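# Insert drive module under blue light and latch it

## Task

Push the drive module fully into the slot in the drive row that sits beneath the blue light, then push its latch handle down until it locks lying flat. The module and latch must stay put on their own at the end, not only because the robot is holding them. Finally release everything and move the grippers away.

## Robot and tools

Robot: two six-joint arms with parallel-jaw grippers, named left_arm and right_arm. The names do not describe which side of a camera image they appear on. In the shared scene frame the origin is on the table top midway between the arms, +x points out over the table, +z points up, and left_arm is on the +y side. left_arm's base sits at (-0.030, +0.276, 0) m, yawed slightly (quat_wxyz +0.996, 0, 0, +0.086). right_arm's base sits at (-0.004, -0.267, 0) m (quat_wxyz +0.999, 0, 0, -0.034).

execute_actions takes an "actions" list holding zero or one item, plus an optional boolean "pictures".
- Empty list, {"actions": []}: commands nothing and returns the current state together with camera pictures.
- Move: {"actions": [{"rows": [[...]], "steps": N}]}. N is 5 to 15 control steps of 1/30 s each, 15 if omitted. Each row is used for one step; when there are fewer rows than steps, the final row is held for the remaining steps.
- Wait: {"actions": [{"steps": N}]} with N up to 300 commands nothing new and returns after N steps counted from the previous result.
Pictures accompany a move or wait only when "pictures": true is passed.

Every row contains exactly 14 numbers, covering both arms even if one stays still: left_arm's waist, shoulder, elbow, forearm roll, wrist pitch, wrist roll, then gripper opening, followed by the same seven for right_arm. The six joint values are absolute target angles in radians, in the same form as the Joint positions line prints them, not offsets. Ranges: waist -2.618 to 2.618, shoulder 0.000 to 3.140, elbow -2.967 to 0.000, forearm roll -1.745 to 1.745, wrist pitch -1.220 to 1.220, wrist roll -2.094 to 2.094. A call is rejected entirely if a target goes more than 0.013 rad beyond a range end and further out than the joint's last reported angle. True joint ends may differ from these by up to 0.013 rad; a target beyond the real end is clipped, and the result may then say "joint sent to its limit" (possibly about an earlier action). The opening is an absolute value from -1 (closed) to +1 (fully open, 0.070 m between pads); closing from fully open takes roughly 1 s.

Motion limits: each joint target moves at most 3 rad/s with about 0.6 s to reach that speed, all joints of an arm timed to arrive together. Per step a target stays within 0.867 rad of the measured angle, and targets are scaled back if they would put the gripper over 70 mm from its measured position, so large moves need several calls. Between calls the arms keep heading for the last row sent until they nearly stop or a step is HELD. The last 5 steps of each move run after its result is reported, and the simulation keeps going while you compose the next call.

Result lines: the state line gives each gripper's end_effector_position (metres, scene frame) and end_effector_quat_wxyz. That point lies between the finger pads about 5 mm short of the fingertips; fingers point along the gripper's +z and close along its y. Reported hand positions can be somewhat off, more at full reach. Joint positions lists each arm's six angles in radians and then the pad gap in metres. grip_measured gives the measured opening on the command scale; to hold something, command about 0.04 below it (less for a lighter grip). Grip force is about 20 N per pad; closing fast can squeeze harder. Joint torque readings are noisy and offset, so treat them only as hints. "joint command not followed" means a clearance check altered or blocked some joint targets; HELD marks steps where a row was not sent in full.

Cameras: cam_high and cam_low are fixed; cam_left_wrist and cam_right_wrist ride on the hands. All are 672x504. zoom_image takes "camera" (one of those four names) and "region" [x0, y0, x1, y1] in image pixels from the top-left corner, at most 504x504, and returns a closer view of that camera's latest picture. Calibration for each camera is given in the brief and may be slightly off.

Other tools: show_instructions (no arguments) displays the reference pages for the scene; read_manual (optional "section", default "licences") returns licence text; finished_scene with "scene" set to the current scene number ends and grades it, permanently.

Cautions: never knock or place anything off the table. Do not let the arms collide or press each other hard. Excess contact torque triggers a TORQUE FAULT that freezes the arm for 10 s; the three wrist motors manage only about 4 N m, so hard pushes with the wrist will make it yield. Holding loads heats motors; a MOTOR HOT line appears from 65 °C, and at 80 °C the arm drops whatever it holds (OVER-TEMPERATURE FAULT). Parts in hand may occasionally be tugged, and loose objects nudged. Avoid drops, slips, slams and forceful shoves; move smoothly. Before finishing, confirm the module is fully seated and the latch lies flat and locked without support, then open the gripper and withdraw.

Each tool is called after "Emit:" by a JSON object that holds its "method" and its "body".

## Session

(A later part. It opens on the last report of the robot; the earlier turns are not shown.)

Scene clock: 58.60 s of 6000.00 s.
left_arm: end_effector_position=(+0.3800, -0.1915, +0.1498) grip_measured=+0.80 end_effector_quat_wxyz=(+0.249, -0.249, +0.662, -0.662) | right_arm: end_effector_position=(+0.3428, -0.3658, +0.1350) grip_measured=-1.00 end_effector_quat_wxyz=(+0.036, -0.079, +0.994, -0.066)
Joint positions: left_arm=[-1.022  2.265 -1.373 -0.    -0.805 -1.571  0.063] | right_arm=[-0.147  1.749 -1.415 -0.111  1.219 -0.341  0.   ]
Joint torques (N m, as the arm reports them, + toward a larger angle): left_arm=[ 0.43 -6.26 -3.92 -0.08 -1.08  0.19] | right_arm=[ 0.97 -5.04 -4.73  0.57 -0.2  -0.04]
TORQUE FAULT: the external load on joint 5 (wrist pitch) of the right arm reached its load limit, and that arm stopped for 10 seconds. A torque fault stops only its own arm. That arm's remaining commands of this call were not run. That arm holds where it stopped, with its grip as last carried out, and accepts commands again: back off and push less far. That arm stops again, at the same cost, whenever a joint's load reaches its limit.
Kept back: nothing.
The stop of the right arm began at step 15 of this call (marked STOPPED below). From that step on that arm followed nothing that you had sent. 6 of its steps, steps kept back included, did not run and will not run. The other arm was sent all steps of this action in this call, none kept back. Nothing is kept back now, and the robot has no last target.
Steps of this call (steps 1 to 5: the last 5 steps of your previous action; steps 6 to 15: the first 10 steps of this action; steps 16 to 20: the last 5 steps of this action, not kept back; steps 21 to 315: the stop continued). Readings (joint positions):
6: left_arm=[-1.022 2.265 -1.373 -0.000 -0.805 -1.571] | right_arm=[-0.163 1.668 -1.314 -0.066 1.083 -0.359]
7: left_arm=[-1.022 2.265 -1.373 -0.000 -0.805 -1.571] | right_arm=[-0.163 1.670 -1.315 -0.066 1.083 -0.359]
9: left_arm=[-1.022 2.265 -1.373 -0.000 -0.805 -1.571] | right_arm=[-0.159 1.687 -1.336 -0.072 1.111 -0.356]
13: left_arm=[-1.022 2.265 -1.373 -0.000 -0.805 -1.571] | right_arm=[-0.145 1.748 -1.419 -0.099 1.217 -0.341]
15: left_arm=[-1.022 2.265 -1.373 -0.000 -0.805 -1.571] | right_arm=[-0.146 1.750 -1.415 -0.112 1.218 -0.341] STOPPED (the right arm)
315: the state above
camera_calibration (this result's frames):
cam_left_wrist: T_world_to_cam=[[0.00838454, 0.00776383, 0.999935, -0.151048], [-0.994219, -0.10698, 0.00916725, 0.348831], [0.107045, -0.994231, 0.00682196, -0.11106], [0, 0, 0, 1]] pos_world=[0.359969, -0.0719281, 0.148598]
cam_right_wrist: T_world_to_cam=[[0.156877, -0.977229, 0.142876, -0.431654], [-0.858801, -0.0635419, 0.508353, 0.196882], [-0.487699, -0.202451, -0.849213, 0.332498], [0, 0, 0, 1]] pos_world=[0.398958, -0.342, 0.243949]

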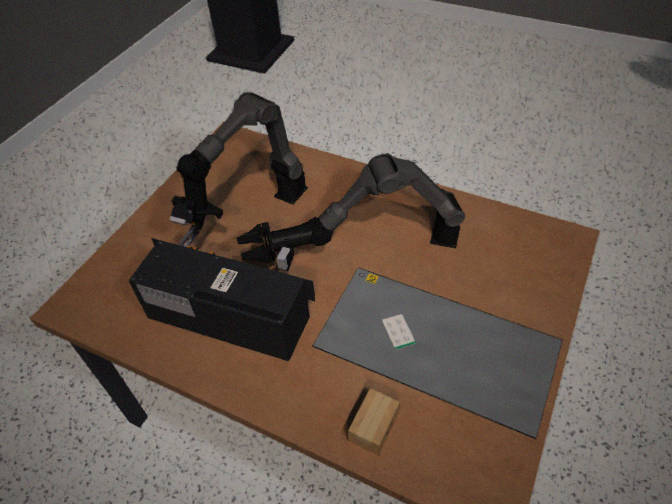

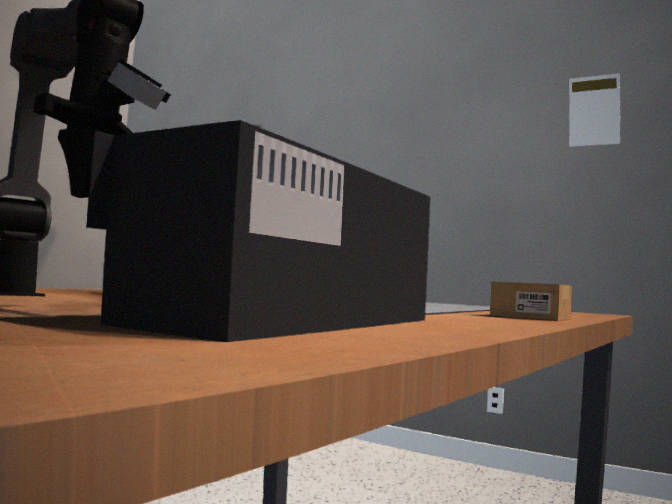

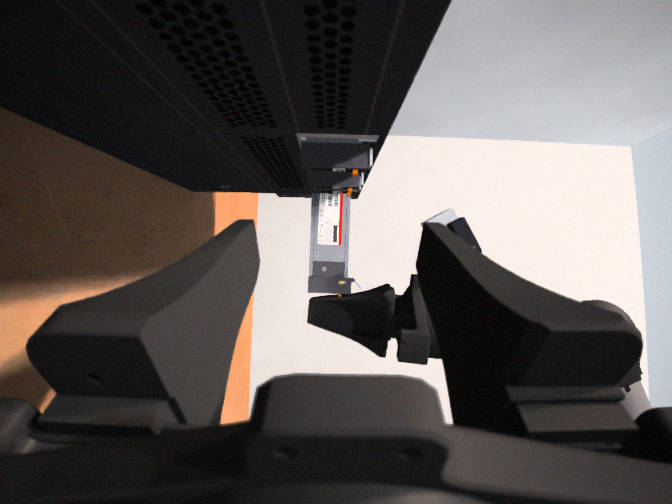

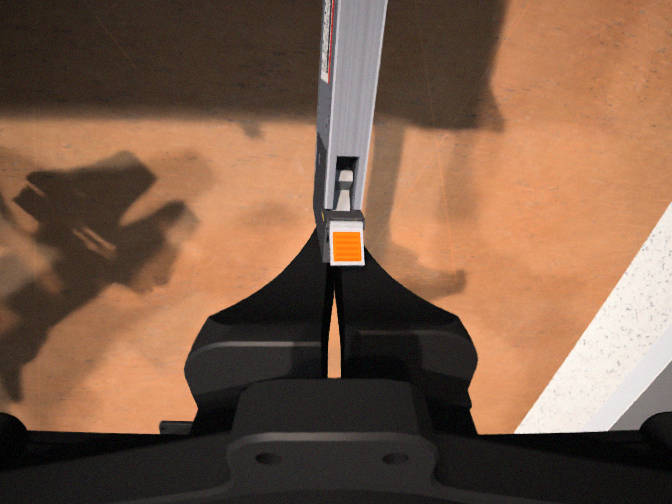

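Emit:
{"method": "execute_actions", "body": {"actions": [{"rows":[[-1.022,2.265,-1.373,0,-0.805,-1.571,0.8,-0.222,1.477,-1.088,0,0.868,-0.42,0.3]],"steps":15}]}}

Emit:
{"method": "execute_actions", "body": {"actions": [{"steps":15}]}}

Emit:
{"method": "execute_actions", "body": {"actions": [{"rows":[[-1.022,2.265,-1.373,0,-0.805,-1.571,0.8,-0.2535,1.756,-1.46,0.13,1.114,-0.48,0.3]],"steps":15}]}}

Emit:
{"method": "execute_actions", "body": {"actions": [{"steps":12}], "pictures": true}}

Scene clock: 59.33 s of 6000.00 s.
left_arm: end_effector_position=(+0.3800, -0.1915, +0.1498) grip_measured=+0.80 end_effector_quat_wxyz=(+0.249, -0.249, +0.662, -0.662) | right_arm: end_effector_position=(+0.3329, -0.3648, +0.1445) grip_measured=-0.40 end_effector_quat_wxyz=(+0.136, -0.072, +0.986, -0.064)
Joint positions: left_arm=[-1.022  2.265 -1.373 -0.    -0.805 -1.571  0.063] | right_arm=[-0.196  1.571 -1.2   -0.038  0.987 -0.393  0.021]
Joint torques (N m, as the arm reports them, + toward a larger angle): left_arm=[ 0.22 -6.3  -3.98 -0.1  -1.1   0.22] | right_arm=[-0.34 -4.28 -4.06  0.07  0.13 -0.04]
Steps of this call (steps 1 to 12: nothing new was sent; steps 13 to 22: the first 10 steps of this action). Readings (joint positions):
13: left_arm=[-1.022 2.265 -1.373 -0.000 -0.805 -1.571] | right_arm=[-0.147 1.748 -1.415 -0.112 1.219 -0.341]
14: left_arm=[-1.022 2.265 -1.373 -0.000 -0.805 -1.571] | right_arm=[-0.147 1.746 -1.413 -0.111 1.218 -0.341]
16: left_arm=[-1.022 2.265 -1.373 -0.000 -0.805 -1.571] | right_arm=[-0.151 1.730 -1.390 -0.102 1.192 -0.346]
20: left_arm=[-1.022 2.265 -1.373 -0.000 -0.805 -1.571] | right_arm=[-0.177 1.638 -1.280 -0.064 1.072 -0.373]
22: the state above

Scene clock: 59.83 s of 6000.00 s.
left_arm: end_effector_position=(+0.3800, -0.1915, +0.1498) grip_measured=+0.80 end_effector_quat_wxyz=(+0.249, -0.249, +0.662, -0.662) | right_arm: end_effector_position=(+0.3255, -0.3650, +0.1498) grip_measured=+0.30 end_effector_quat_wxyz=(+0.187, -0.064, +0.978, -0.069)
Joint positions: left_arm=[-1.022  2.265 -1.373 -0.    -0.805 -1.571  0.063] | right_arm=[-0.222  1.476 -1.087  0.     0.868 -0.42   0.045]
Joint torques (N m, as the arm reports them, + toward a larger angle): left_arm=[ 0.35 -6.25 -3.98 -0.09 -1.1   0.19] | right_arm=[-0.06 -3.72 -4.62  0.04 -0.14 -0.04]
Kept back: nothing.
Steps of this call (steps 1 to 5: the last 5 steps of your previous action; steps 6 to 15: the robot went on to your last target). Readings (joint positions):
1: left_arm=[-1.022 2.265 -1.373 -0.000 -0.805 -1.571] | right_arm=[-0.204 1.543 -1.167 -0.027 0.952 -0.401]
2: left_arm=[-1.022 2.265 -1.373 -0.000 -0.805 -1.571] | right_arm=[-0.210 1.520 -1.141 -0.018 0.923 -0.407]
4: left_arm=[-1.022 2.265 -1.373 -0.000 -0.805 -1.571] | right_arm=[-0.218 1.489 -1.104 -0.005 0.884 -0.416]
8: left_arm=[-1.022 2.265 -1.373 -0.000 -0.805 -1.571] | right_arm=[-0.222 1.475 -1.087 0.000 0.867 -0.420]
15: the state above

Scene clock: 60.17 s of 6000.00 s.
left_arm: end_effector_position=(+0.3800, -0.1915, +0.1498) grip_measured=+0.80 end_effector_quat_wxyz=(+0.249, -0.249, +0.662, -0.662) | right_arm: end_effector_position=(+0.3595, -0.3666, +0.1515) grip_measured=+0.30 end_effector_quat_wxyz=(+0.155, -0.058, +0.986, -0.022)
Joint positions: left_arm=[-1.022  2.265 -1.373 -0.    -0.805 -1.571  0.063] | right_arm=[-0.242  1.652 -1.323  0.082  1.023 -0.458  0.046]
Joint torques (N m, as the arm reports them, + toward a larger angle): left_arm=[ 0.34 -6.36 -3.92 -0.11 -1.1   0.19] | right_arm=[-0.74 -5.98 -3.33  0.11 -0.23 -0.09]
Steps of this call (steps 1 to 10: the first 10 steps of this action). Readings (joint positions):
1: left_arm=[-1.022 2.265 -1.373 -0.000 -0.805 -1.571] | right_arm=[-0.222 1.477 -1.087 0.000 0.868 -0.420]
2: left_arm=[-1.022 2.265 -1.373 -0.000 -0.805 -1.571] | right_arm=[-0.222 1.479 -1.090 0.001 0.870 -0.420]
4: left_arm=[-1.022 2.265 -1.373 -0.000 -0.805 -1.571] | right_arm=[-0.224 1.497 -1.115 0.009 0.887 -0.424]
8: left_arm=[-1.022 2.265 -1.373 -0.000 -0.805 -1.571] | right_arm=[-0.234 1.586 -1.234 0.051 0.965 -0.443]
10: the state above

Scene clock: 60.57 s of 6000.00 s.
left_arm: end_effector_position=(+0.3800, -0.1915, +0.1498) grip_measured=+0.80 end_effector_quat_wxyz=(+0.249, -0.249, +0.662, -0.662) | right_arm: end_effector_position=(+0.3784, -0.3667, +0.1495) grip_measured=+0.30 end_effector_quat_wxyz=(+0.137, -0.058, +0.989, +0.009)
Joint positions: left_arm=[-1.022  2.265 -1.373 -0.    -0.805 -1.571  0.063] | right_arm=[-0.254  1.757 -1.461  0.13   1.115 -0.48   0.045]
Joint torques (N m, as the arm reports them, + toward a larger angle): left_arm=[ 0.41 -6.26 -4.08 -0.1  -1.1   0.21] | right_arm=[-0.54 -6.67 -3.08  0.12 -0.29 -0.1 ]
Kept back: nothing.
Steps of this call (steps 1 to 5: the last 5 steps of your previous action; steps 6 to 12: the robot went on to your last target). Readings (joint positions):
1: left_arm=[-1.022 2.265 -1.373 -0.000 -0.805 -1.571] | right_arm=[-0.245 1.681 -1.361 0.095 1.048 -0.464]
2: left_arm=[-1.022 2.265 -1.373 -0.000 -0.805 -1.571] | right_arm=[-0.248 1.706 -1.392 0.106 1.068 -0.469]
4: left_arm=[-1.022 2.265 -1.373 -0.000 -0.805 -1.571] | right_arm=[-0.251 1.740 -1.436 0.122 1.098 -0.476]
8: left_arm=[-1.022 2.265 -1.373 -0.000 -0.805 -1.571] | right_arm=[-0.254 1.758 -1.461 0.130 1.115 -0.480]
12: the state above
camera_calibration (this result's frames):
cam_left_wrist: T_world_to_cam=[[0.00838452, 0.00776364, 0.999935, -0.151048], [-0.994219, -0.10698, 0.0091672, 0.348831], [0.107045, -0.994231, 0.00682178, -0.11106], [0, 0, 0, 1]] pos_world=[0.359969, -0.0719281, 0.148598]
cam_right_wrist: T_world_to_cam=[[0.118485, -0.992938, 0.00593021, -0.410901], [-0.941108, -0.110391, 0.319577, 0.262237], [-0.316665, -0.0434459, -0.947542, 0.370225], [0, 0, 0, 1]] pos_world=[0.412716, -0.362966, 0.269435]

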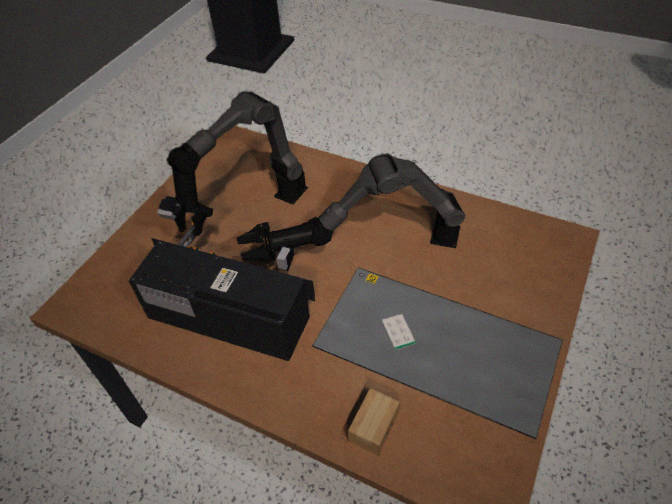

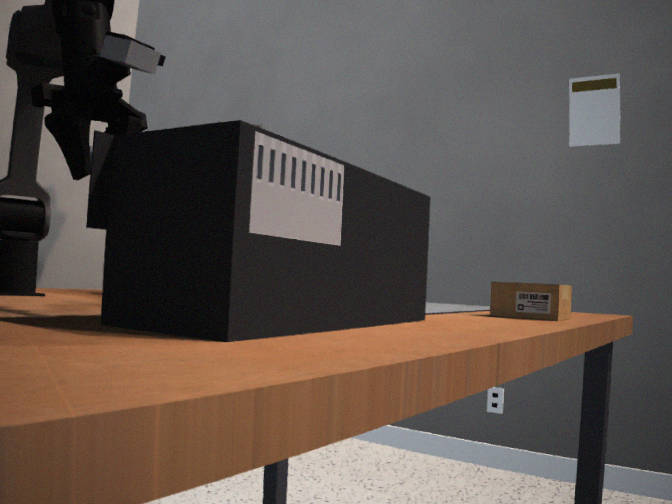

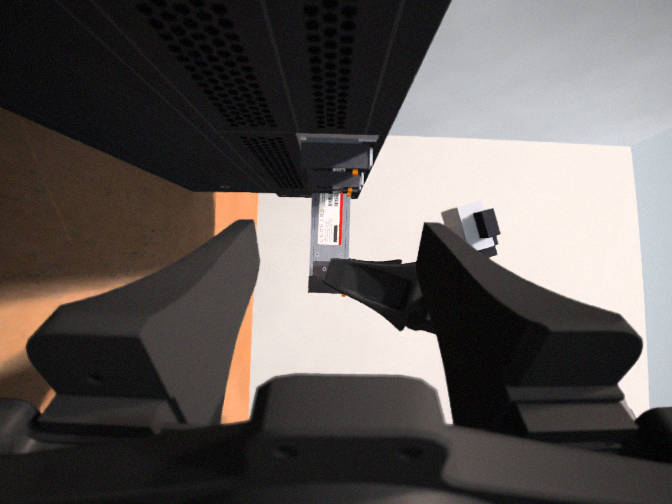

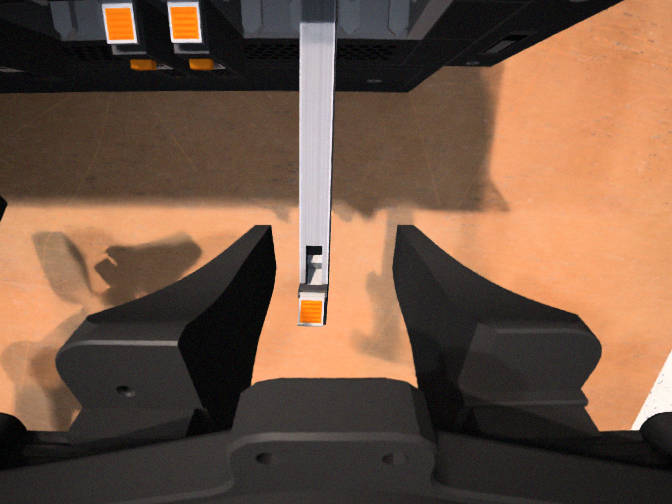

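Emit:
{"method": "execute_actions", "body": {"actions": [{"rows":[[-1.022,2.265,-1.373,0,-0.805,-1.571,0.8,-0.242,1.756,-1.46,0.13,1.114,-0.47,0.3],[-1.022,2.265,-1.373,0,-0.805,-1.571,0.8,-0.242,1.756,-1.46,0.13,1.114,-0.47,-0.8]],"steps":15}]}}

Emit:
{"method": "execute_actions", "body": {"actions": [{"steps":12}]}}

Emit:
{"method": "execute_actions", "body": {"actions": [{"rows":[[-1.022,2.265,-1.373,0,-0.805,-1.571,0.8,-0.245,1.782,-1.5135,0.13,1.182,-0.471,-0.8]],"steps":15}]}}

Emit:
{"method": "execute_actions", "body": {"actions": [{"rows":[[-1.022,2.265,-1.373,0,-0.805,-1.571,0.8,-0.2366,1.8125,-1.5558,0.13,1.194,-0.463,-0.8]],"steps":15}], "pictures": true}}

Scene clock: 61.20 s of 6000.00 s.
left_arm: end_effector_position=(+0.3800, -0.1915, +0.1498) grip_measured=+0.80 end_effector_quat_wxyz=(+0.249, -0.249, +0.662, -0.662) | right_arm: end_effector_position=(+0.3794, -0.3621, +0.1496) grip_measured=-0.26 end_effector_quat_wxyz=(+0.138, -0.058, +0.989, +0.010)
Joint positions: left_arm=[-1.022  2.265 -1.373 -0.    -0.805 -1.571  0.063] | right_arm=[-0.241  1.756 -1.46   0.13   1.114 -0.47   0.026]
Joint torques (N m, as the arm reports them, + toward a larger angle): left_arm=[ 0.39 -6.28 -4.   -0.08 -1.1   0.21] | right_arm=[-0.91 -6.72 -2.96  0.06 -0.26 -0.1 ]
Steps of this call (steps 1 to 9: the robot went on to your last target; steps 10 to 19: the first 10 steps of this action). Readings (joint positions):
10: left_arm=[-1.022 2.265 -1.373 -0.000 -0.805 -1.571] | right_arm=[-0.254 1.756 -1.460 0.130 1.114 -0.480]
11: left_arm=[-1.022 2.265 -1.373 -0.000 -0.805 -1.571] | right_arm=[-0.251 1.756 -1.460 0.130 1.114 -0.478]
13: left_arm=[-1.022 2.265 -1.373 -0.000 -0.805 -1.571] | right_arm=[-0.241 1.756 -1.460 0.130 1.114 -0.470]
17: left_arm=[-1.022 2.265 -1.373 -0.000 -0.805 -1.571] | right_arm=[-0.241 1.756 -1.460 0.130 1.114 -0.470]
19: the state above

Scene clock: 61.60 s of 6000.00 s.
left_arm: end_effector_position=(+0.3800, -0.1915, +0.1498) grip_measured=+0.80 end_effector_quat_wxyz=(+0.249, -0.249, +0.662, -0.662) | right_arm: end_effector_position=(+0.3794, -0.3626, +0.1496) grip_measured=-0.75 end_effector_quat_wxyz=(+0.138, -0.058, +0.989, +0.010)
Joint positions: left_arm=[-1.022  2.265 -1.373 -0.    -0.805 -1.571  0.063] | right_arm=[-0.243  1.756 -1.46   0.13   1.113 -0.47   0.009]
Joint torques (N m, as the arm reports them, + toward a larger angle): left_arm=[ 0.39 -6.33 -3.84 -0.1  -1.09  0.21] | right_arm=[-0.1  -6.71 -2.96  0.14 -0.08 -0.15]
Kept back: nothing.
Steps of this call (steps 1 to 5: the last 5 steps of your previous action; steps 6 to 12: the robot went on to your last target). Readings (joint positions):
1: left_arm=[-1.022 2.265 -1.373 -0.000 -0.805 -1.571] | right_arm=[-0.242 1.756 -1.460 0.130 1.114 -0.470]
2: left_arm=[-1.022 2.265 -1.373 -0.000 -0.805 -1.571] | right_arm=[-0.242 1.756 -1.460 0.130 1.114 -0.470]
4: left_arm=[-1.022 2.265 -1.373 -0.000 -0.805 -1.571] | right_arm=[-0.242 1.756 -1.460 0.130 1.114 -0.470]
8: left_arm=[-1.022 2.265 -1.373 -0.000 -0.805 -1.571] | right_arm=[-0.242 1.756 -1.460 0.130 1.114 -0.470]
12: the state above

Scene clock: 61.93 s of 6000.00 s.
left_arm: end_effector_position=(+0.3800, -0.1915, +0.1498) grip_measured=+0.80 end_effector_quat_wxyz=(+0.249, -0.249, +0.662, -0.662) | right_arm: end_effector_position=(+0.3786, -0.3626, +0.1517) grip_measured=-0.75 end_effector_quat_wxyz=(+0.119, -0.060, +0.991, +0.018)
Joint positions: left_arm=[-1.022  2.265 -1.373 -0.    -0.805 -1.571  0.063] | right_arm=[-0.245  1.783 -1.514  0.13   1.181 -0.47   0.009]
Joint torques (N m, as the arm reports them, + toward a larger angle): left_arm=[ 0.41 -6.24 -4.   -0.11 -1.08  0.22] | right_arm=[ 0.11 -6.97 -3.92  0.25  0.62 -0.37]
Steps of this call (steps 1 to 10: the first 10 steps of this action). Readings (joint positions):
1: left_arm=[-1.022 2.265 -1.373 -0.000 -0.805 -1.571] | right_arm=[-0.243 1.756 -1.460 0.130 1.113 -0.470]
2: left_arm=[-1.022 2.265 -1.373 -0.000 -0.805 -1.571] | right_arm=[-0.243 1.756 -1.461 0.130 1.115 -0.470]
4: left_arm=[-1.022 2.265 -1.373 -0.000 -0.805 -1.571] | right_arm=[-0.244 1.765 -1.479 0.130 1.139 -0.470]
8: left_arm=[-1.022 2.265 -1.373 -0.000 -0.805 -1.571] | right_arm=[-0.245 1.783 -1.514 0.130 1.181 -0.470]
10: the state above

Scene clock: 62.43 s of 6000.00 s.
left_arm: end_effector_position=(+0.3800, -0.1915, +0.1498) grip_measured=+0.80 end_effector_quat_wxyz=(+0.249, -0.249, +0.662, -0.662) | right_arm: end_effector_position=(+0.3846, -0.3623, +0.1515) grip_measured=-0.75 end_effector_quat_wxyz=(+0.114, -0.062, +0.991, +0.019)
Joint positions: left_arm=[-1.022  2.265 -1.373 -0.    -0.805 -1.571  0.063] | right_arm=[-0.238  1.812 -1.555  0.126  1.202 -0.463  0.009]
Joint torques (N m, as the arm reports them, + toward a larger angle): left_arm=[ 0.29 -6.34 -3.93 -0.09 -1.07  0.19] | right_arm=[ 4.05 -6.13 -5.66  1.63 -1.97 -0.15]
Steps of this call (steps 1 to 5: the last 5 steps of your previous action; steps 6 to 15: the first 10 steps of this action). Readings (joint positions):
6: left_arm=[-1.022 2.265 -1.373 -0.000 -0.805 -1.571] | right_arm=[-0.245 1.783 -1.514 0.130 1.181 -0.471]
7: left_arm=[-1.022 2.265 -1.373 -0.000 -0.805 -1.571] | right_arm=[-0.245 1.785 -1.516 0.130 1.182 -0.471]
9: left_arm=[-1.022 2.265 -1.373 -0.000 -0.805 -1.571] | right_arm=[-0.242 1.799 -1.537 0.126 1.201 -0.467]
13: left_arm=[-1.022 2.265 -1.373 -0.000 -0.805 -1.571] | right_arm=[-0.239 1.811 -1.555 0.125 1.204 -0.463]
15: the state above
camera_calibration (this result's frames):
cam_left_wrist: T_world_to_cam=[[0.00838421, 0.00776374, 0.999935, -0.151048], [-0.994219, -0.10698, 0.0091669, 0.348831], [0.107044, -0.994231, 0.00682191, -0.11106], [0, 0, 0, 1]] pos_world=[0.359969, -0.0719282, 0.148598]
cam_right_wrist: T_world_to_cam=[[0.129136, -0.991494, -0.016205, -0.40748], [-0.923774, -0.126225, 0.361538, 0.249159], [-0.360508, -0.0317179, -0.932217, 0.393122], [0, 0, 0, 1]] pos_world=[0.424511, -0.360095, 0.269791]

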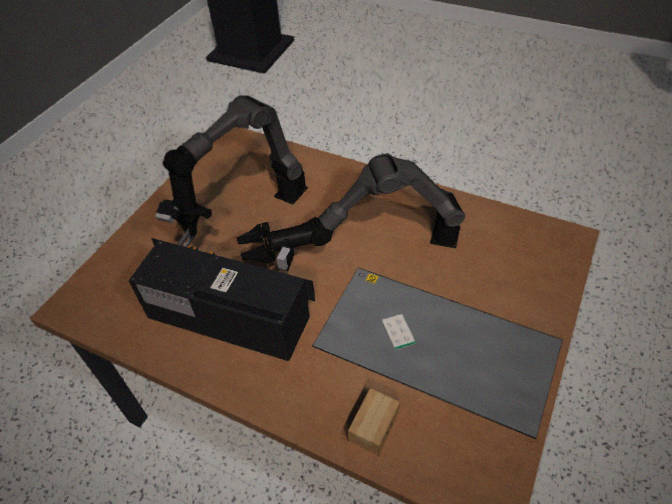

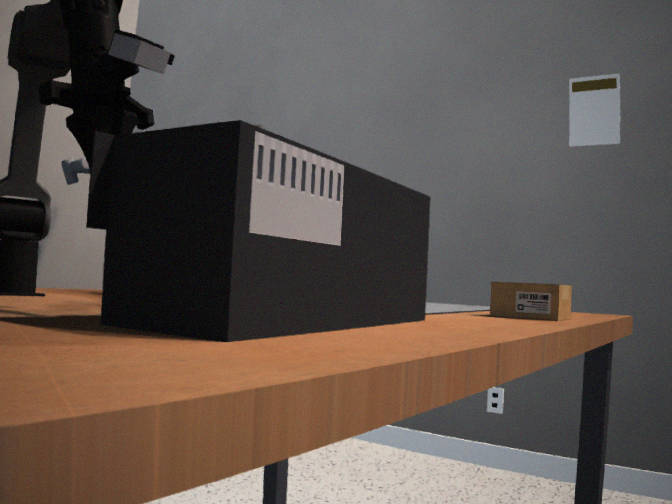

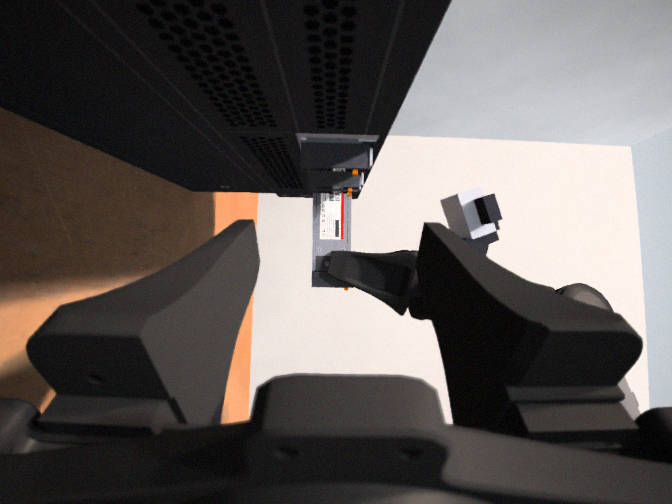

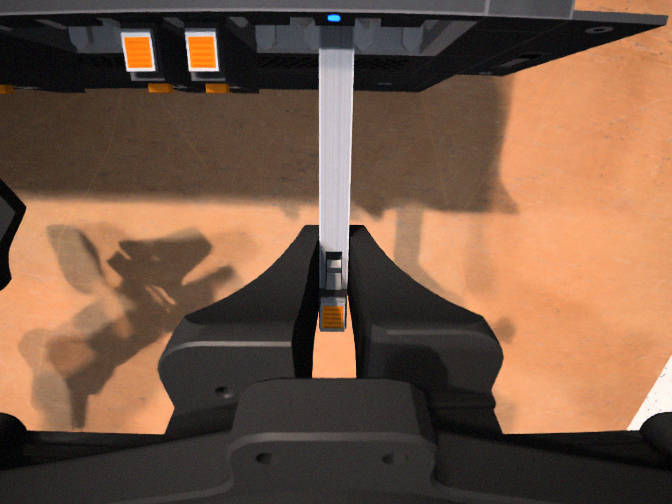

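Emit:
{"method": "execute_actions", "body": {"actions": [{"rows":[[-1.022,2.265,-1.373,0,-0.805,-1.571,0.8,-0.2245,1.8621,-1.6277,0.13,1.216,-0.436,-0.8]],"steps":15}]}}

Emit:
{"method": "execute_actions", "body": {"actions": [{"steps":10}], "pictures": true}}

Scene clock: 63.03 s of 6000.00 s.
left_arm: end_effector_position=(+0.3800, -0.1915, +0.1498) grip_measured=+0.80 end_effector_quat_wxyz=(+0.249, -0.249, +0.662, -0.662) | right_arm: end_effector_position=(+0.4017, -0.3599, +0.1512) grip_measured=-0.75 end_effector_quat_wxyz=(+0.118, -0.056, +0.991, +0.023)
Joint positions: left_arm=[-1.022  2.265 -1.373 -0.    -0.805 -1.571  0.063] | right_arm=[-0.223  1.865 -1.629  0.131  1.216 -0.436  0.009]
Joint torques (N m, as the arm reports them, + toward a larger angle): left_arm=[ 0.37 -6.29 -3.96 -0.07 -1.09  0.22] | right_arm=[ 2.49 -8.35 -5.9   1.38 -1.75 -0.2 ]
Steps of this call (steps 1 to 5: the last 5 steps of your previous action; steps 6 to 8: the robot went on to your last target; steps 9 to 18: the first 10 steps of this action). Readings (joint positions):
9: left_arm=[-1.022 2.265 -1.373 -0.000 -0.805 -1.571] | right_arm=[-0.237 1.813 -1.555 0.130 1.194 -0.463]
10: left_arm=[-1.022 2.265 -1.373 -0.000 -0.805 -1.571] | right_arm=[-0.236 1.815 -1.558 0.130 1.195 -0.462]
12: left_arm=[-1.022 2.265 -1.373 -0.000 -0.805 -1.571] | right_arm=[-0.232 1.832 -1.582 0.130 1.205 -0.453]
16: left_arm=[-1.022 2.265 -1.373 -0.000 -0.805 -1.571] | right_arm=[-0.223 1.865 -1.629 0.131 1.216 -0.436]
18: the state above

Scene clock: 63.37 s of 6000.00 s.
left_arm: end_effector_position=(+0.3800, -0.1915, +0.1498) grip_measured=+0.80 end_effector_quat_wxyz=(+0.249, -0.249, +0.662, -0.662) | right_arm: end_effector_position=(+0.4016, -0.3600, +0.1513) grip_measured=-0.75 end_effector_quat_wxyz=(+0.119, -0.055, +0.991, +0.023)
Joint positions: left_arm=[-1.022  2.265 -1.373 -0.    -0.805 -1.571  0.063] | right_arm=[-0.224  1.864 -1.628  0.131  1.215 -0.436  0.009]
Joint torques (N m, as the arm reports them, + toward a larger angle): left_arm=[ 0.34 -6.42 -3.99 -0.07 -1.1   0.2 ] | right_arm=[ 0.91 -9.25 -5.65  1.16 -1.51 -0.27]
Kept back: nothing.
Steps of this call (steps 1 to 5: the last 5 steps of your previous action; steps 6 to 10: the robot went on to your last target). Readings (joint positions):
1: left_arm=[-1.022 2.265 -1.373 -0.000 -0.805 -1.571] | right_arm=[-0.223 1.865 -1.629 0.131 1.216 -0.436]
2: left_arm=[-1.022 2.265 -1.373 -0.000 -0.805 -1.571] | right_arm=[-0.223 1.865 -1.629 0.131 1.216 -0.436]
4: left_arm=[-1.022 2.265 -1.373 -0.000 -0.805 -1.571] | right_arm=[-0.223 1.865 -1.629 0.131 1.216 -0.436]
8: left_arm=[-1.022 2.265 -1.373 -0.000 -0.805 -1.571] | right_arm=[-0.223 1.865 -1.628 0.131 1.215 -0.436]
10: the state above
camera_calibration (this result's frames):
cam_left_wrist: T_world_to_cam=[[0.00838434, 0.00776346, 0.999935, -0.151048], [-0.994219, -0.10698, 0.00916701, 0.348831], [0.107044, -0.994231, 0.00682162, -0.11106], [0, 0, 0, 1]] pos_world=[0.359969, -0.0719281, 0.148598]
cam_right_wrist: T_world_to_cam=[[0.117908, -0.992729, -0.0242386, -0.40212], [-0.928041, -0.118844, 0.353009, 0.270919], [-0.353322, -0.0191282, -0.935306, 0.401247], [0, 0, 0, 1]] pos_world=[0.440607, -0.359324, 0.269905]

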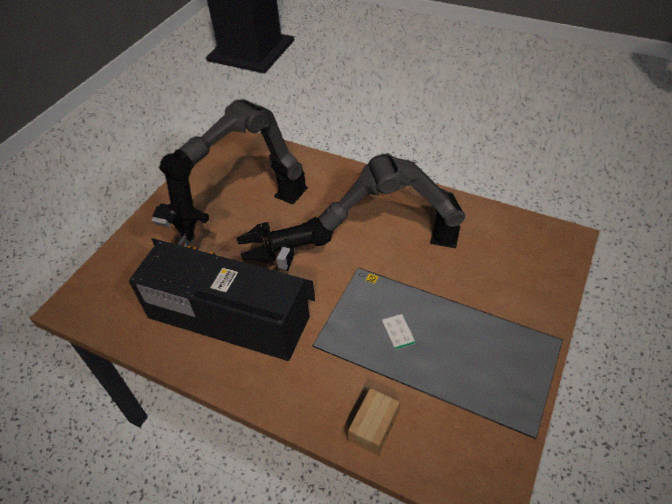

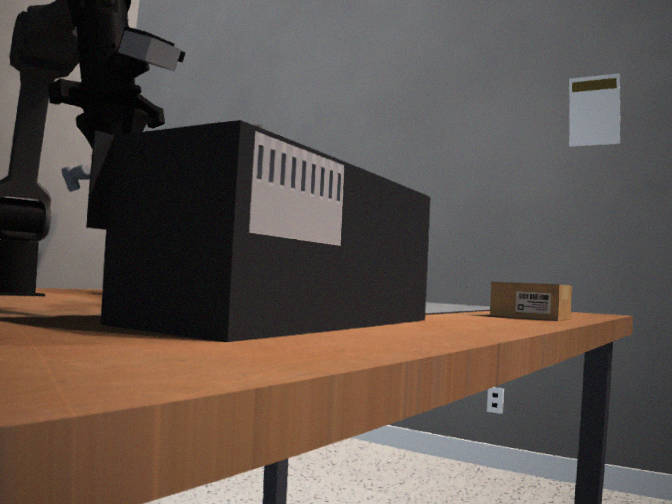

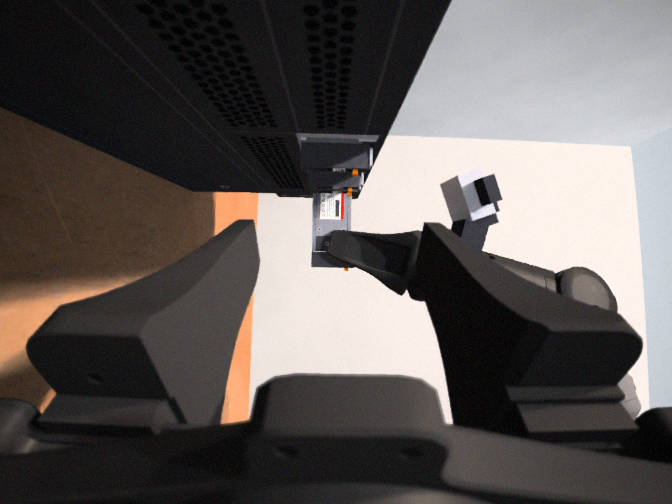

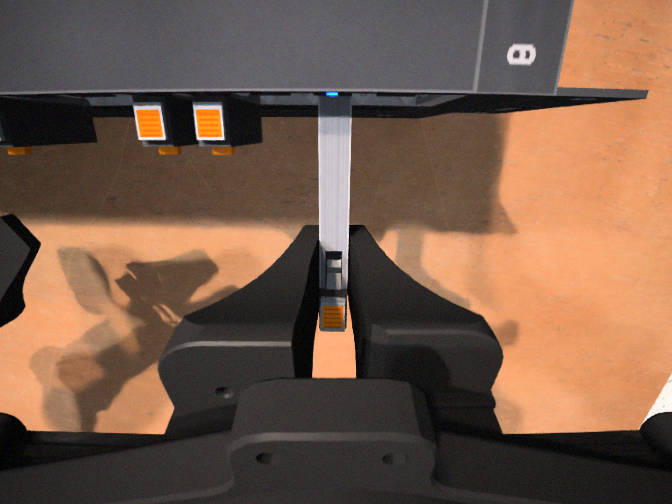

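Emit:
{"method": "execute_actions", "body": {"actions": [{"rows":[[-1.022,2.265,-1.373,0,-0.805,-1.571,0.8,-0.2245,1.8621,-1.6277,0.13,1.216,-0.436,0.3]],"steps":15}]}}

Emit:
{"method": "execute_actions", "body": {"actions": [{"rows":[[-1.022,2.265,-1.373,0,-0.805,-1.571,0.8,-0.197,1.574,-1.2,0,0.883,-0.39,0.3]],"steps":15}]}}

Emit:
{"method": "execute_actions", "body": {"actions": [{"rows":[[-1.022,2.265,-1.373,0,-0.805,-1.571,0.8,-0.197,1.574,-1.2,0,0.883,-0.39,0.3],[-1.022,2.265,-1.373,0,-0.805,-1.571,0.8,-0.197,1.574,-1.2,0,0.883,-0.39,0.3],[-1.022,2.265,-1.373,0,-0.805,-1.571,0.8,-0.197,1.574,-1.2,0,0.883,-0.39,-1]],"steps":15}]}}

Emit:
{"method": "execute_actions", "body": {"actions": [{"steps":17}], "pictures": true}}

Scene clock: 64.00 s of 6000.00 s.
left_arm: end_effector_position=(+0.3800, -0.1915, +0.1498) grip_measured=+0.80 end_effector_quat_wxyz=(+0.249, -0.249, +0.662, -0.662) | right_arm: end_effector_position=(+0.4024, -0.3600, +0.1552) grip_measured=-0.13 end_effector_quat_wxyz=(+0.124, -0.056, +0.990, +0.021)
Joint positions: left_arm=[-1.022  2.265 -1.373 -0.    -0.805 -1.571  0.063] | right_arm=[-0.224  1.857 -1.631  0.132  1.213 -0.436  0.031]
Joint torques (N m, as the arm reports them, + toward a larger angle): left_arm=[ 0.42 -6.25 -4.06 -0.07 -1.1   0.19] | right_arm=[-0.95 -5.94 -3.18 -0.05 -0.01 -0.09]
Steps of this call (steps 1 to 9: the robot went on to your last target; steps 10 to 19: the first 10 steps of this action). Readings (joint positions):
10: left_arm=[-1.022 2.265 -1.373 -0.000 -0.805 -1.571] | right_arm=[-0.224 1.864 -1.628 0.131 1.214 -0.436]
11: left_arm=[-1.022 2.265 -1.373 -0.000 -0.805 -1.571] | right_arm=[-0.224 1.861 -1.629 0.134 1.211 -0.436]
13: left_arm=[-1.022 2.265 -1.373 -0.000 -0.805 -1.571] | right_arm=[-0.224 1.857 -1.631 0.135 1.209 -0.436]
17: left_arm=[-1.022 2.265 -1.373 -0.000 -0.805 -1.571] | right_arm=[-0.224 1.857 -1.631 0.134 1.211 -0.436]
19: the state above

Scene clock: 64.50 s of 6000.00 s.
left_arm: end_effector_position=(+0.3800, -0.1915, +0.1498) grip_measured=+0.80 end_effector_quat_wxyz=(+0.249, -0.249, +0.662, -0.662) | right_arm: end_effector_position=(+0.3770, -0.3638, +0.1524) grip_measured=+0.30 end_effector_quat_wxyz=(+0.156, -0.055, +0.986, -0.028)
Joint positions: left_arm=[-1.022  2.265 -1.373 -0.    -0.805 -1.571  0.063] | right_arm=[-0.21   1.703 -1.39   0.058  1.031 -0.411  0.046]
Joint torques (N m, as the arm reports them, + toward a larger angle): left_arm=[ 0.35 -6.29 -3.99 -0.07 -1.08  0.2 ] | right_arm=[ 0.19 -5.81 -3.52 -0.05 -0.18  0.05]
Steps of this call (steps 1 to 5: the last 5 steps of your previous action; steps 6 to 15: the first 10 steps of this action). Readings (joint positions):
6: left_arm=[-1.022 2.265 -1.373 -0.000 -0.805 -1.571] | right_arm=[-0.224 1.860 -1.629 0.131 1.215 -0.436]
7: left_arm=[-1.022 2.265 -1.373 -0.000 -0.805 -1.571] | right_arm=[-0.224 1.859 -1.626 0.130 1.214 -0.436]
9: left_arm=[-1.022 2.265 -1.373 -0.000 -0.805 -1.571] | right_arm=[-0.224 1.845 -1.600 0.122 1.195 -0.434]
13: left_arm=[-1.022 2.265 -1.373 -0.000 -0.805 -1.571] | right_arm=[-0.216 1.766 -1.482 0.086 1.102 -0.421]
15: the state above

Scene clock: 65.00 s of 6000.00 s.
left_arm: end_effector_position=(+0.3800, -0.1915, +0.1498) grip_measured=+0.80 end_effector_quat_wxyz=(+0.249, -0.249, +0.662, -0.662) | right_arm: end_effector_position=(+0.3552, -0.3641, +0.1512) grip_measured=-0.19 end_effector_quat_wxyz=(+0.189, -0.062, +0.978, -0.064)
Joint positions: left_arm=[-1.022  2.265 -1.373 -0.    -0.805 -1.571  0.063] | right_arm=[-0.197  1.573 -1.199 -0.     0.883 -0.39   0.028]
Joint torques (N m, as the arm reports them, + toward a larger angle): left_arm=[ 0.46 -6.3  -3.89 -0.09 -1.1   0.21] | right_arm=[ 0.41 -4.4  -4.59  0.04 -0.12  0.04]
Steps of this call (steps 1 to 5: the last 5 steps of your previous action; steps 6 to 15: the first 10 steps of this action). Readings (joint positions):
6: left_arm=[-1.022 2.265 -1.373 -0.000 -0.805 -1.571] | right_arm=[-0.198 1.581 -1.212 0.004 0.893 -0.391]
7: left_arm=[-1.022 2.265 -1.373 -0.000 -0.805 -1.571] | right_arm=[-0.197 1.575 -1.203 0.001 0.885 -0.390]
9: left_arm=[-1.022 2.265 -1.373 -0.000 -0.805 -1.571] | right_arm=[-0.197 1.572 -1.199 -0.000 0.882 -0.390]
13: left_arm=[-1.022 2.265 -1.373 -0.000 -0.805 -1.571] | right_arm=[-0.197 1.573 -1.199 -0.000 0.882 -0.390]
15: the state above

Scene clock: 65.57 s of 6000.00 s.
left_arm: end_effector_position=(+0.3800, -0.1915, +0.1498) grip_measured=+0.80 end_effector_quat_wxyz=(+0.249, -0.249, +0.662, -0.662) | right_arm: end_effector_position=(+0.3554, -0.3642, +0.1512) grip_measured=-1.00 end_effector_quat_wxyz=(+0.189, -0.062, +0.978, -0.064)
Joint positions: left_arm=[-1.022  2.265 -1.373 -0.    -0.805 -1.571  0.063] | right_arm=[-0.197  1.574 -1.2   -0.     0.883 -0.39   0.   ]
Joint torques (N m, as the arm reports them, + toward a larger angle): left_arm=[ 0.34 -6.38 -4.   -0.07 -1.1   0.21] | right_arm=[ 0.28 -4.48 -4.58  0.16 -0.15  0.03]
Kept back: nothing.
Steps of this call (steps 1 to 5: the last 5 steps of your previous action; steps 6 to 15: the robot went on to your last target; steps 16 to 17: nothing new was sent). Readings (joint positions):
1: left_arm=[-1.022 2.265 -1.373 -0.000 -0.805 -1.571] | right_arm=[-0.197 1.573 -1.199 -0.000 0.883 -0.390]
2: left_arm=[-1.022 2.265 -1.373 -0.000 -0.805 -1.571] | right_arm=[-0.197 1.573 -1.199 -0.000 0.883 -0.390]
4: left_arm=[-1.022 2.265 -1.373 -0.000 -0.805 -1.571] | right_arm=[-0.197 1.574 -1.199 -0.000 0.883 -0.390]
8: left_arm=[-1.022 2.265 -1.373 -0.000 -0.805 -1.571] | right_arm=[-0.197 1.574 -1.200 -0.000 0.883 -0.390]
17: the state above
All arms were judged still, so your last target was given up. Only a new action makes them travel on or press farther. Fingers that are still opening or closing keep moving.
camera_calibration (this result's frames):
cam_left_wrist: T_world_to_cam=[[0.00838448, 0.00776389, 0.999935, -0.151048], [-0.994219, -0.10698, 0.00916719, 0.348831], [0.107045, -0.994231, 0.00682203, -0.11106], [0, 0, 0, 1]] pos_world=[0.359969, -0.0719281, 0.148598]
cam_right_wrist: T_world_to_cam=[[0.0976776, -0.982888, 0.156175, -0.417373], [-0.972853, -0.0612182, 0.223181, 0.284146], [-0.209801, -0.173735, -0.962185, 0.281501], [0, 0, 0, 1]] pos_world=[0.37626, -0.34393, 0.272623]

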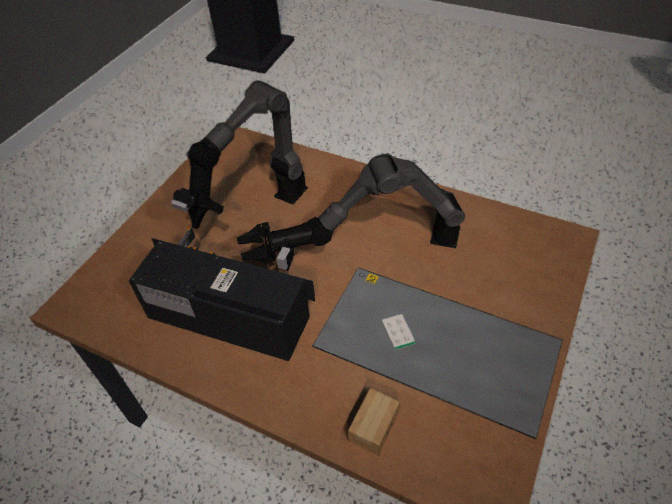

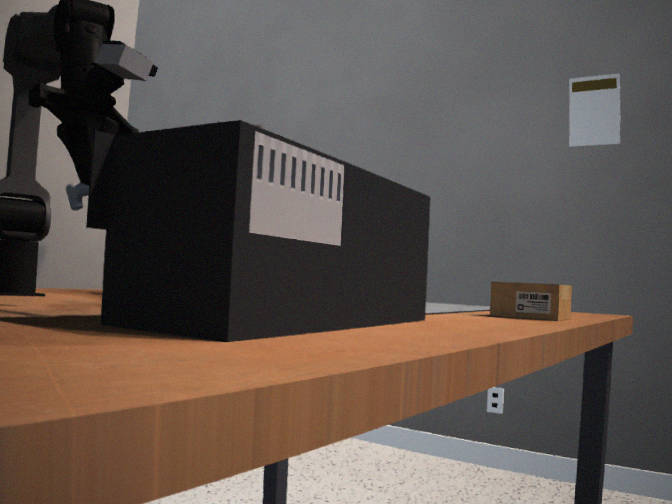

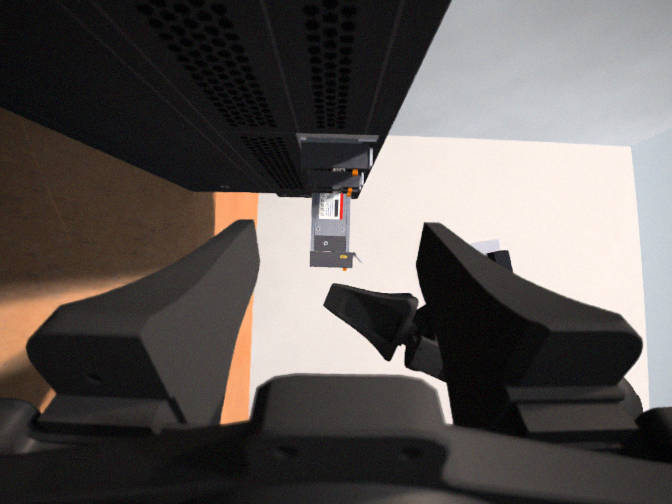

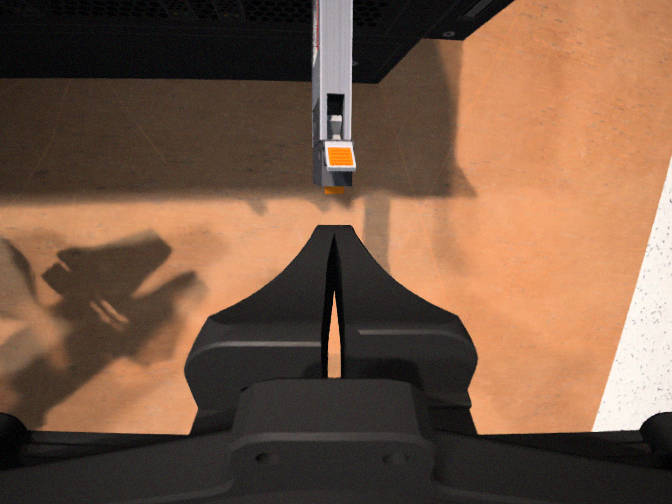

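Emit:
{"method": "execute_actions", "body": {"actions": [{"rows":[[-1.022,2.265,-1.373,0,-0.805,-1.571,0.8,-0.167,1.6704,-1.3118,0,0.8986,-0.36,-1]],"steps":15}]}}

Scene clock: 66.03 s of 6000.00 s.
left_arm: end_effector_position=(+0.3800, -0.1915, +0.1498) grip_measured=+0.80 end_effector_quat_wxyz=(+0.249, -0.249, +0.662, -0.662) | right_arm: end_effector_position=(+0.3860, -0.3596, +0.1492) grip_measured=-1.00 end_effector_quat_wxyz=(+0.190, -0.062, +0.978, -0.058)
Joint positions: left_arm=[-1.022  2.265 -1.373 -0.    -0.805 -1.571  0.063] | right_arm=[-0.166  1.674 -1.314 -0.     0.898 -0.359  0.   ]
Joint torques (N m, as the arm reports them, + toward a larger angle): left_arm=[ 0.43 -6.34 -3.96 -0.08 -1.1   0.18] | right_arm=[-0.46 -6.44 -3.51  0.16 -0.17 -0.03]
Steps of this call (steps 1 to 4: nothing new was sent; steps 5 to 14: the first 10 steps of this action). Readings (joint positions):
5: left_arm=[-1.022 2.265 -1.373 -0.000 -0.805 -1.571] | right_arm=[-0.197 1.574 -1.200 -0.000 0.883 -0.390]
6: left_arm=[-1.022 2.265 -1.373 -0.000 -0.805 -1.571] | right_arm=[-0.196 1.577 -1.203 -0.000 0.884 -0.389]
8: left_arm=[-1.022 2.265 -1.373 -0.000 -0.805 -1.571] | right_arm=[-0.190 1.597 -1.228 -0.000 0.888 -0.383]
12: left_arm=[-1.022 2.265 -1.373 -0.000 -0.805 -1.571] | right_arm=[-0.168 1.667 -1.307 -0.000 0.897 -0.362]
14: the state above

Emit:
{"method": "execute_actions", "body": {"actions": [{"rows":[[-1.022,2.265,-1.373,0,-0.805,-1.571,0.8,-0.148,1.754,-1.4256,0,0.929,-0.34,-1]],"steps":15}]}}

Emit:
{"method": "execute_actions", "body": {"actions": [{"rows":[[-1.022,2.265,-1.373,0,-0.805,-1.571,0.8,-0.1365,1.804,-1.494,0,0.947,-0.328,-1]],"steps":15}], "pictures": true}}

Scene clock: 66.53 s of 6000.00 s.
left_arm: end_effector_position=(+0.3800, -0.1915, +0.1498) grip_measured=+0.80 end_effector_quat_wxyz=(+0.249, -0.249, +0.662, -0.662) | right_arm: end_effector_position=(+0.4109, -0.3575, +0.1506) grip_measured=-1.00 end_effector_quat_wxyz=(+0.191, -0.061, +0.978, -0.054)
Joint positions: left_arm=[-1.022  2.265 -1.373 -0.    -0.805 -1.571  0.063] | right_arm=[-0.148  1.756 -1.427 -0.     0.929 -0.34   0.   ]
Joint torques (N m, as the arm reports them, + toward a larger angle): left_arm=[ 0.29 -6.35 -3.88 -0.06 -1.11  0.21] | right_arm=[ 0.19 -6.57 -3.59  0.16 -0.16  0.02]
Steps of this call (steps 1 to 5: the last 5 steps of your previous action; steps 6 to 15: the first 10 steps of this action). Readings (joint positions):
6: left_arm=[-1.022 2.265 -1.373 -0.000 -0.805 -1.571] | right_arm=[-0.166 1.672 -1.314 -0.000 0.899 -0.359]
7: left_arm=[-1.022 2.265 -1.373 -0.000 -0.805 -1.571] | right_arm=[-0.166 1.673 -1.315 -0.000 0.900 -0.359]
9: left_arm=[-1.022 2.265 -1.373 -0.000 -0.805 -1.571] | right_arm=[-0.163 1.689 -1.337 -0.000 0.907 -0.356]
13: left_arm=[-1.022 2.265 -1.373 -0.000 -0.805 -1.571] | right_arm=[-0.149 1.749 -1.419 -0.000 0.927 -0.341]
15: the state above

Scene clock: 67.03 s of 6000.00 s.
left_arm: end_effector_position=(+0.3800, -0.1915, +0.1498) grip_measured=+0.80 end_effector_quat_wxyz=(+0.249, -0.249, +0.662, -0.662) | right_arm: end_effector_position=(+0.4230, -0.3558, +0.1497) grip_measured=-1.00 end_effector_quat_wxyz=(+0.187, -0.060, +0.979, -0.051)
Joint positions: left_arm=[-1.022  2.265 -1.373 -0.    -0.805 -1.571  0.063] | right_arm=[-0.138  1.803 -1.493 -0.001  0.956 -0.328  0.   ]
Joint torques (N m, as the arm reports them, + toward a larger angle): left_arm=[ 0.28 -6.28 -3.88 -0.06 -1.1   0.21] | right_arm=[ 2.27 -5.67 -5.28  0.37 -2.21 -0.04]
Steps of this call (steps 1 to 5: the last 5 steps of your previous action; steps 6 to 15: the first 10 steps of this action). Readings (joint positions):
6: left_arm=[-1.022 2.265 -1.373 -0.000 -0.805 -1.571] | right_arm=[-0.148 1.755 -1.427 -0.000 0.929 -0.340]
7: left_arm=[-1.022 2.265 -1.373 -0.000 -0.805 -1.571] | right_arm=[-0.148 1.756 -1.429 -0.000 0.930 -0.340]
9: left_arm=[-1.022 2.265 -1.373 -0.000 -0.805 -1.571] | right_arm=[-0.144 1.772 -1.451 -0.000 0.937 -0.335]
13: left_arm=[-1.022 2.265 -1.373 -0.000 -0.805 -1.571] | right_arm=[-0.138 1.803 -1.493 -0.001 0.957 -0.328]
15: the state above
camera_calibration (this result's frames):
cam_left_wrist: T_world_to_cam=[[0.00838449, 0.00776381, 0.999935, -0.151048], [-0.994219, -0.10698, 0.00916719, 0.348831], [0.107044, -0.994231, 0.00682196, -0.11106], [0, 0, 0, 1]] pos_world=[0.359969, -0.0719281, 0.148598]
cam_right_wrist: T_world_to_cam=[[0.099954, -0.986344, 0.130896, -0.413919], [-0.971835, -0.0685618, 0.22547, 0.347357], [-0.213417, -0.149746, -0.965417, 0.306276], [0, 0, 0, 1]] pos_world=[0.444311, -0.338588, 0.271546]

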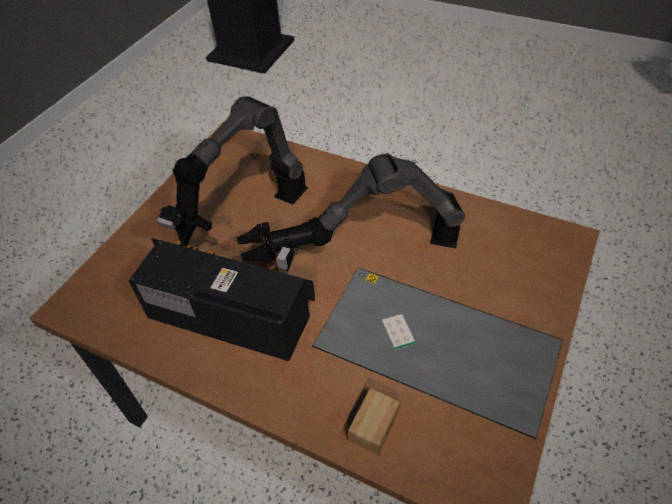

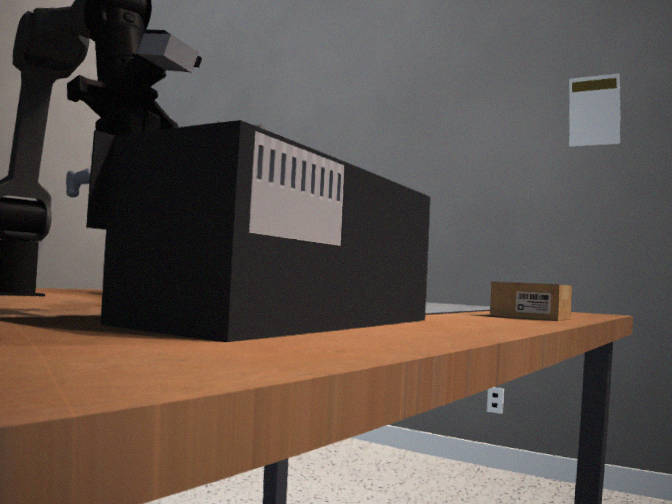

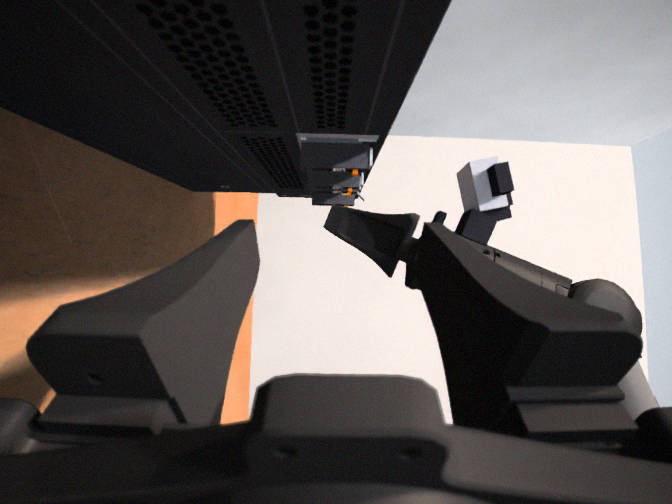

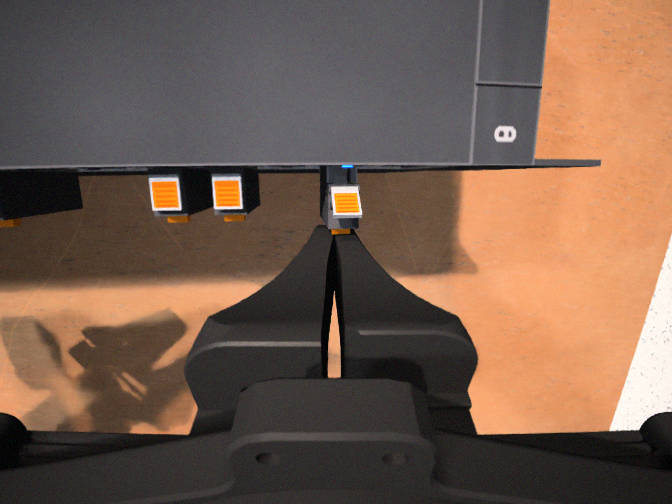

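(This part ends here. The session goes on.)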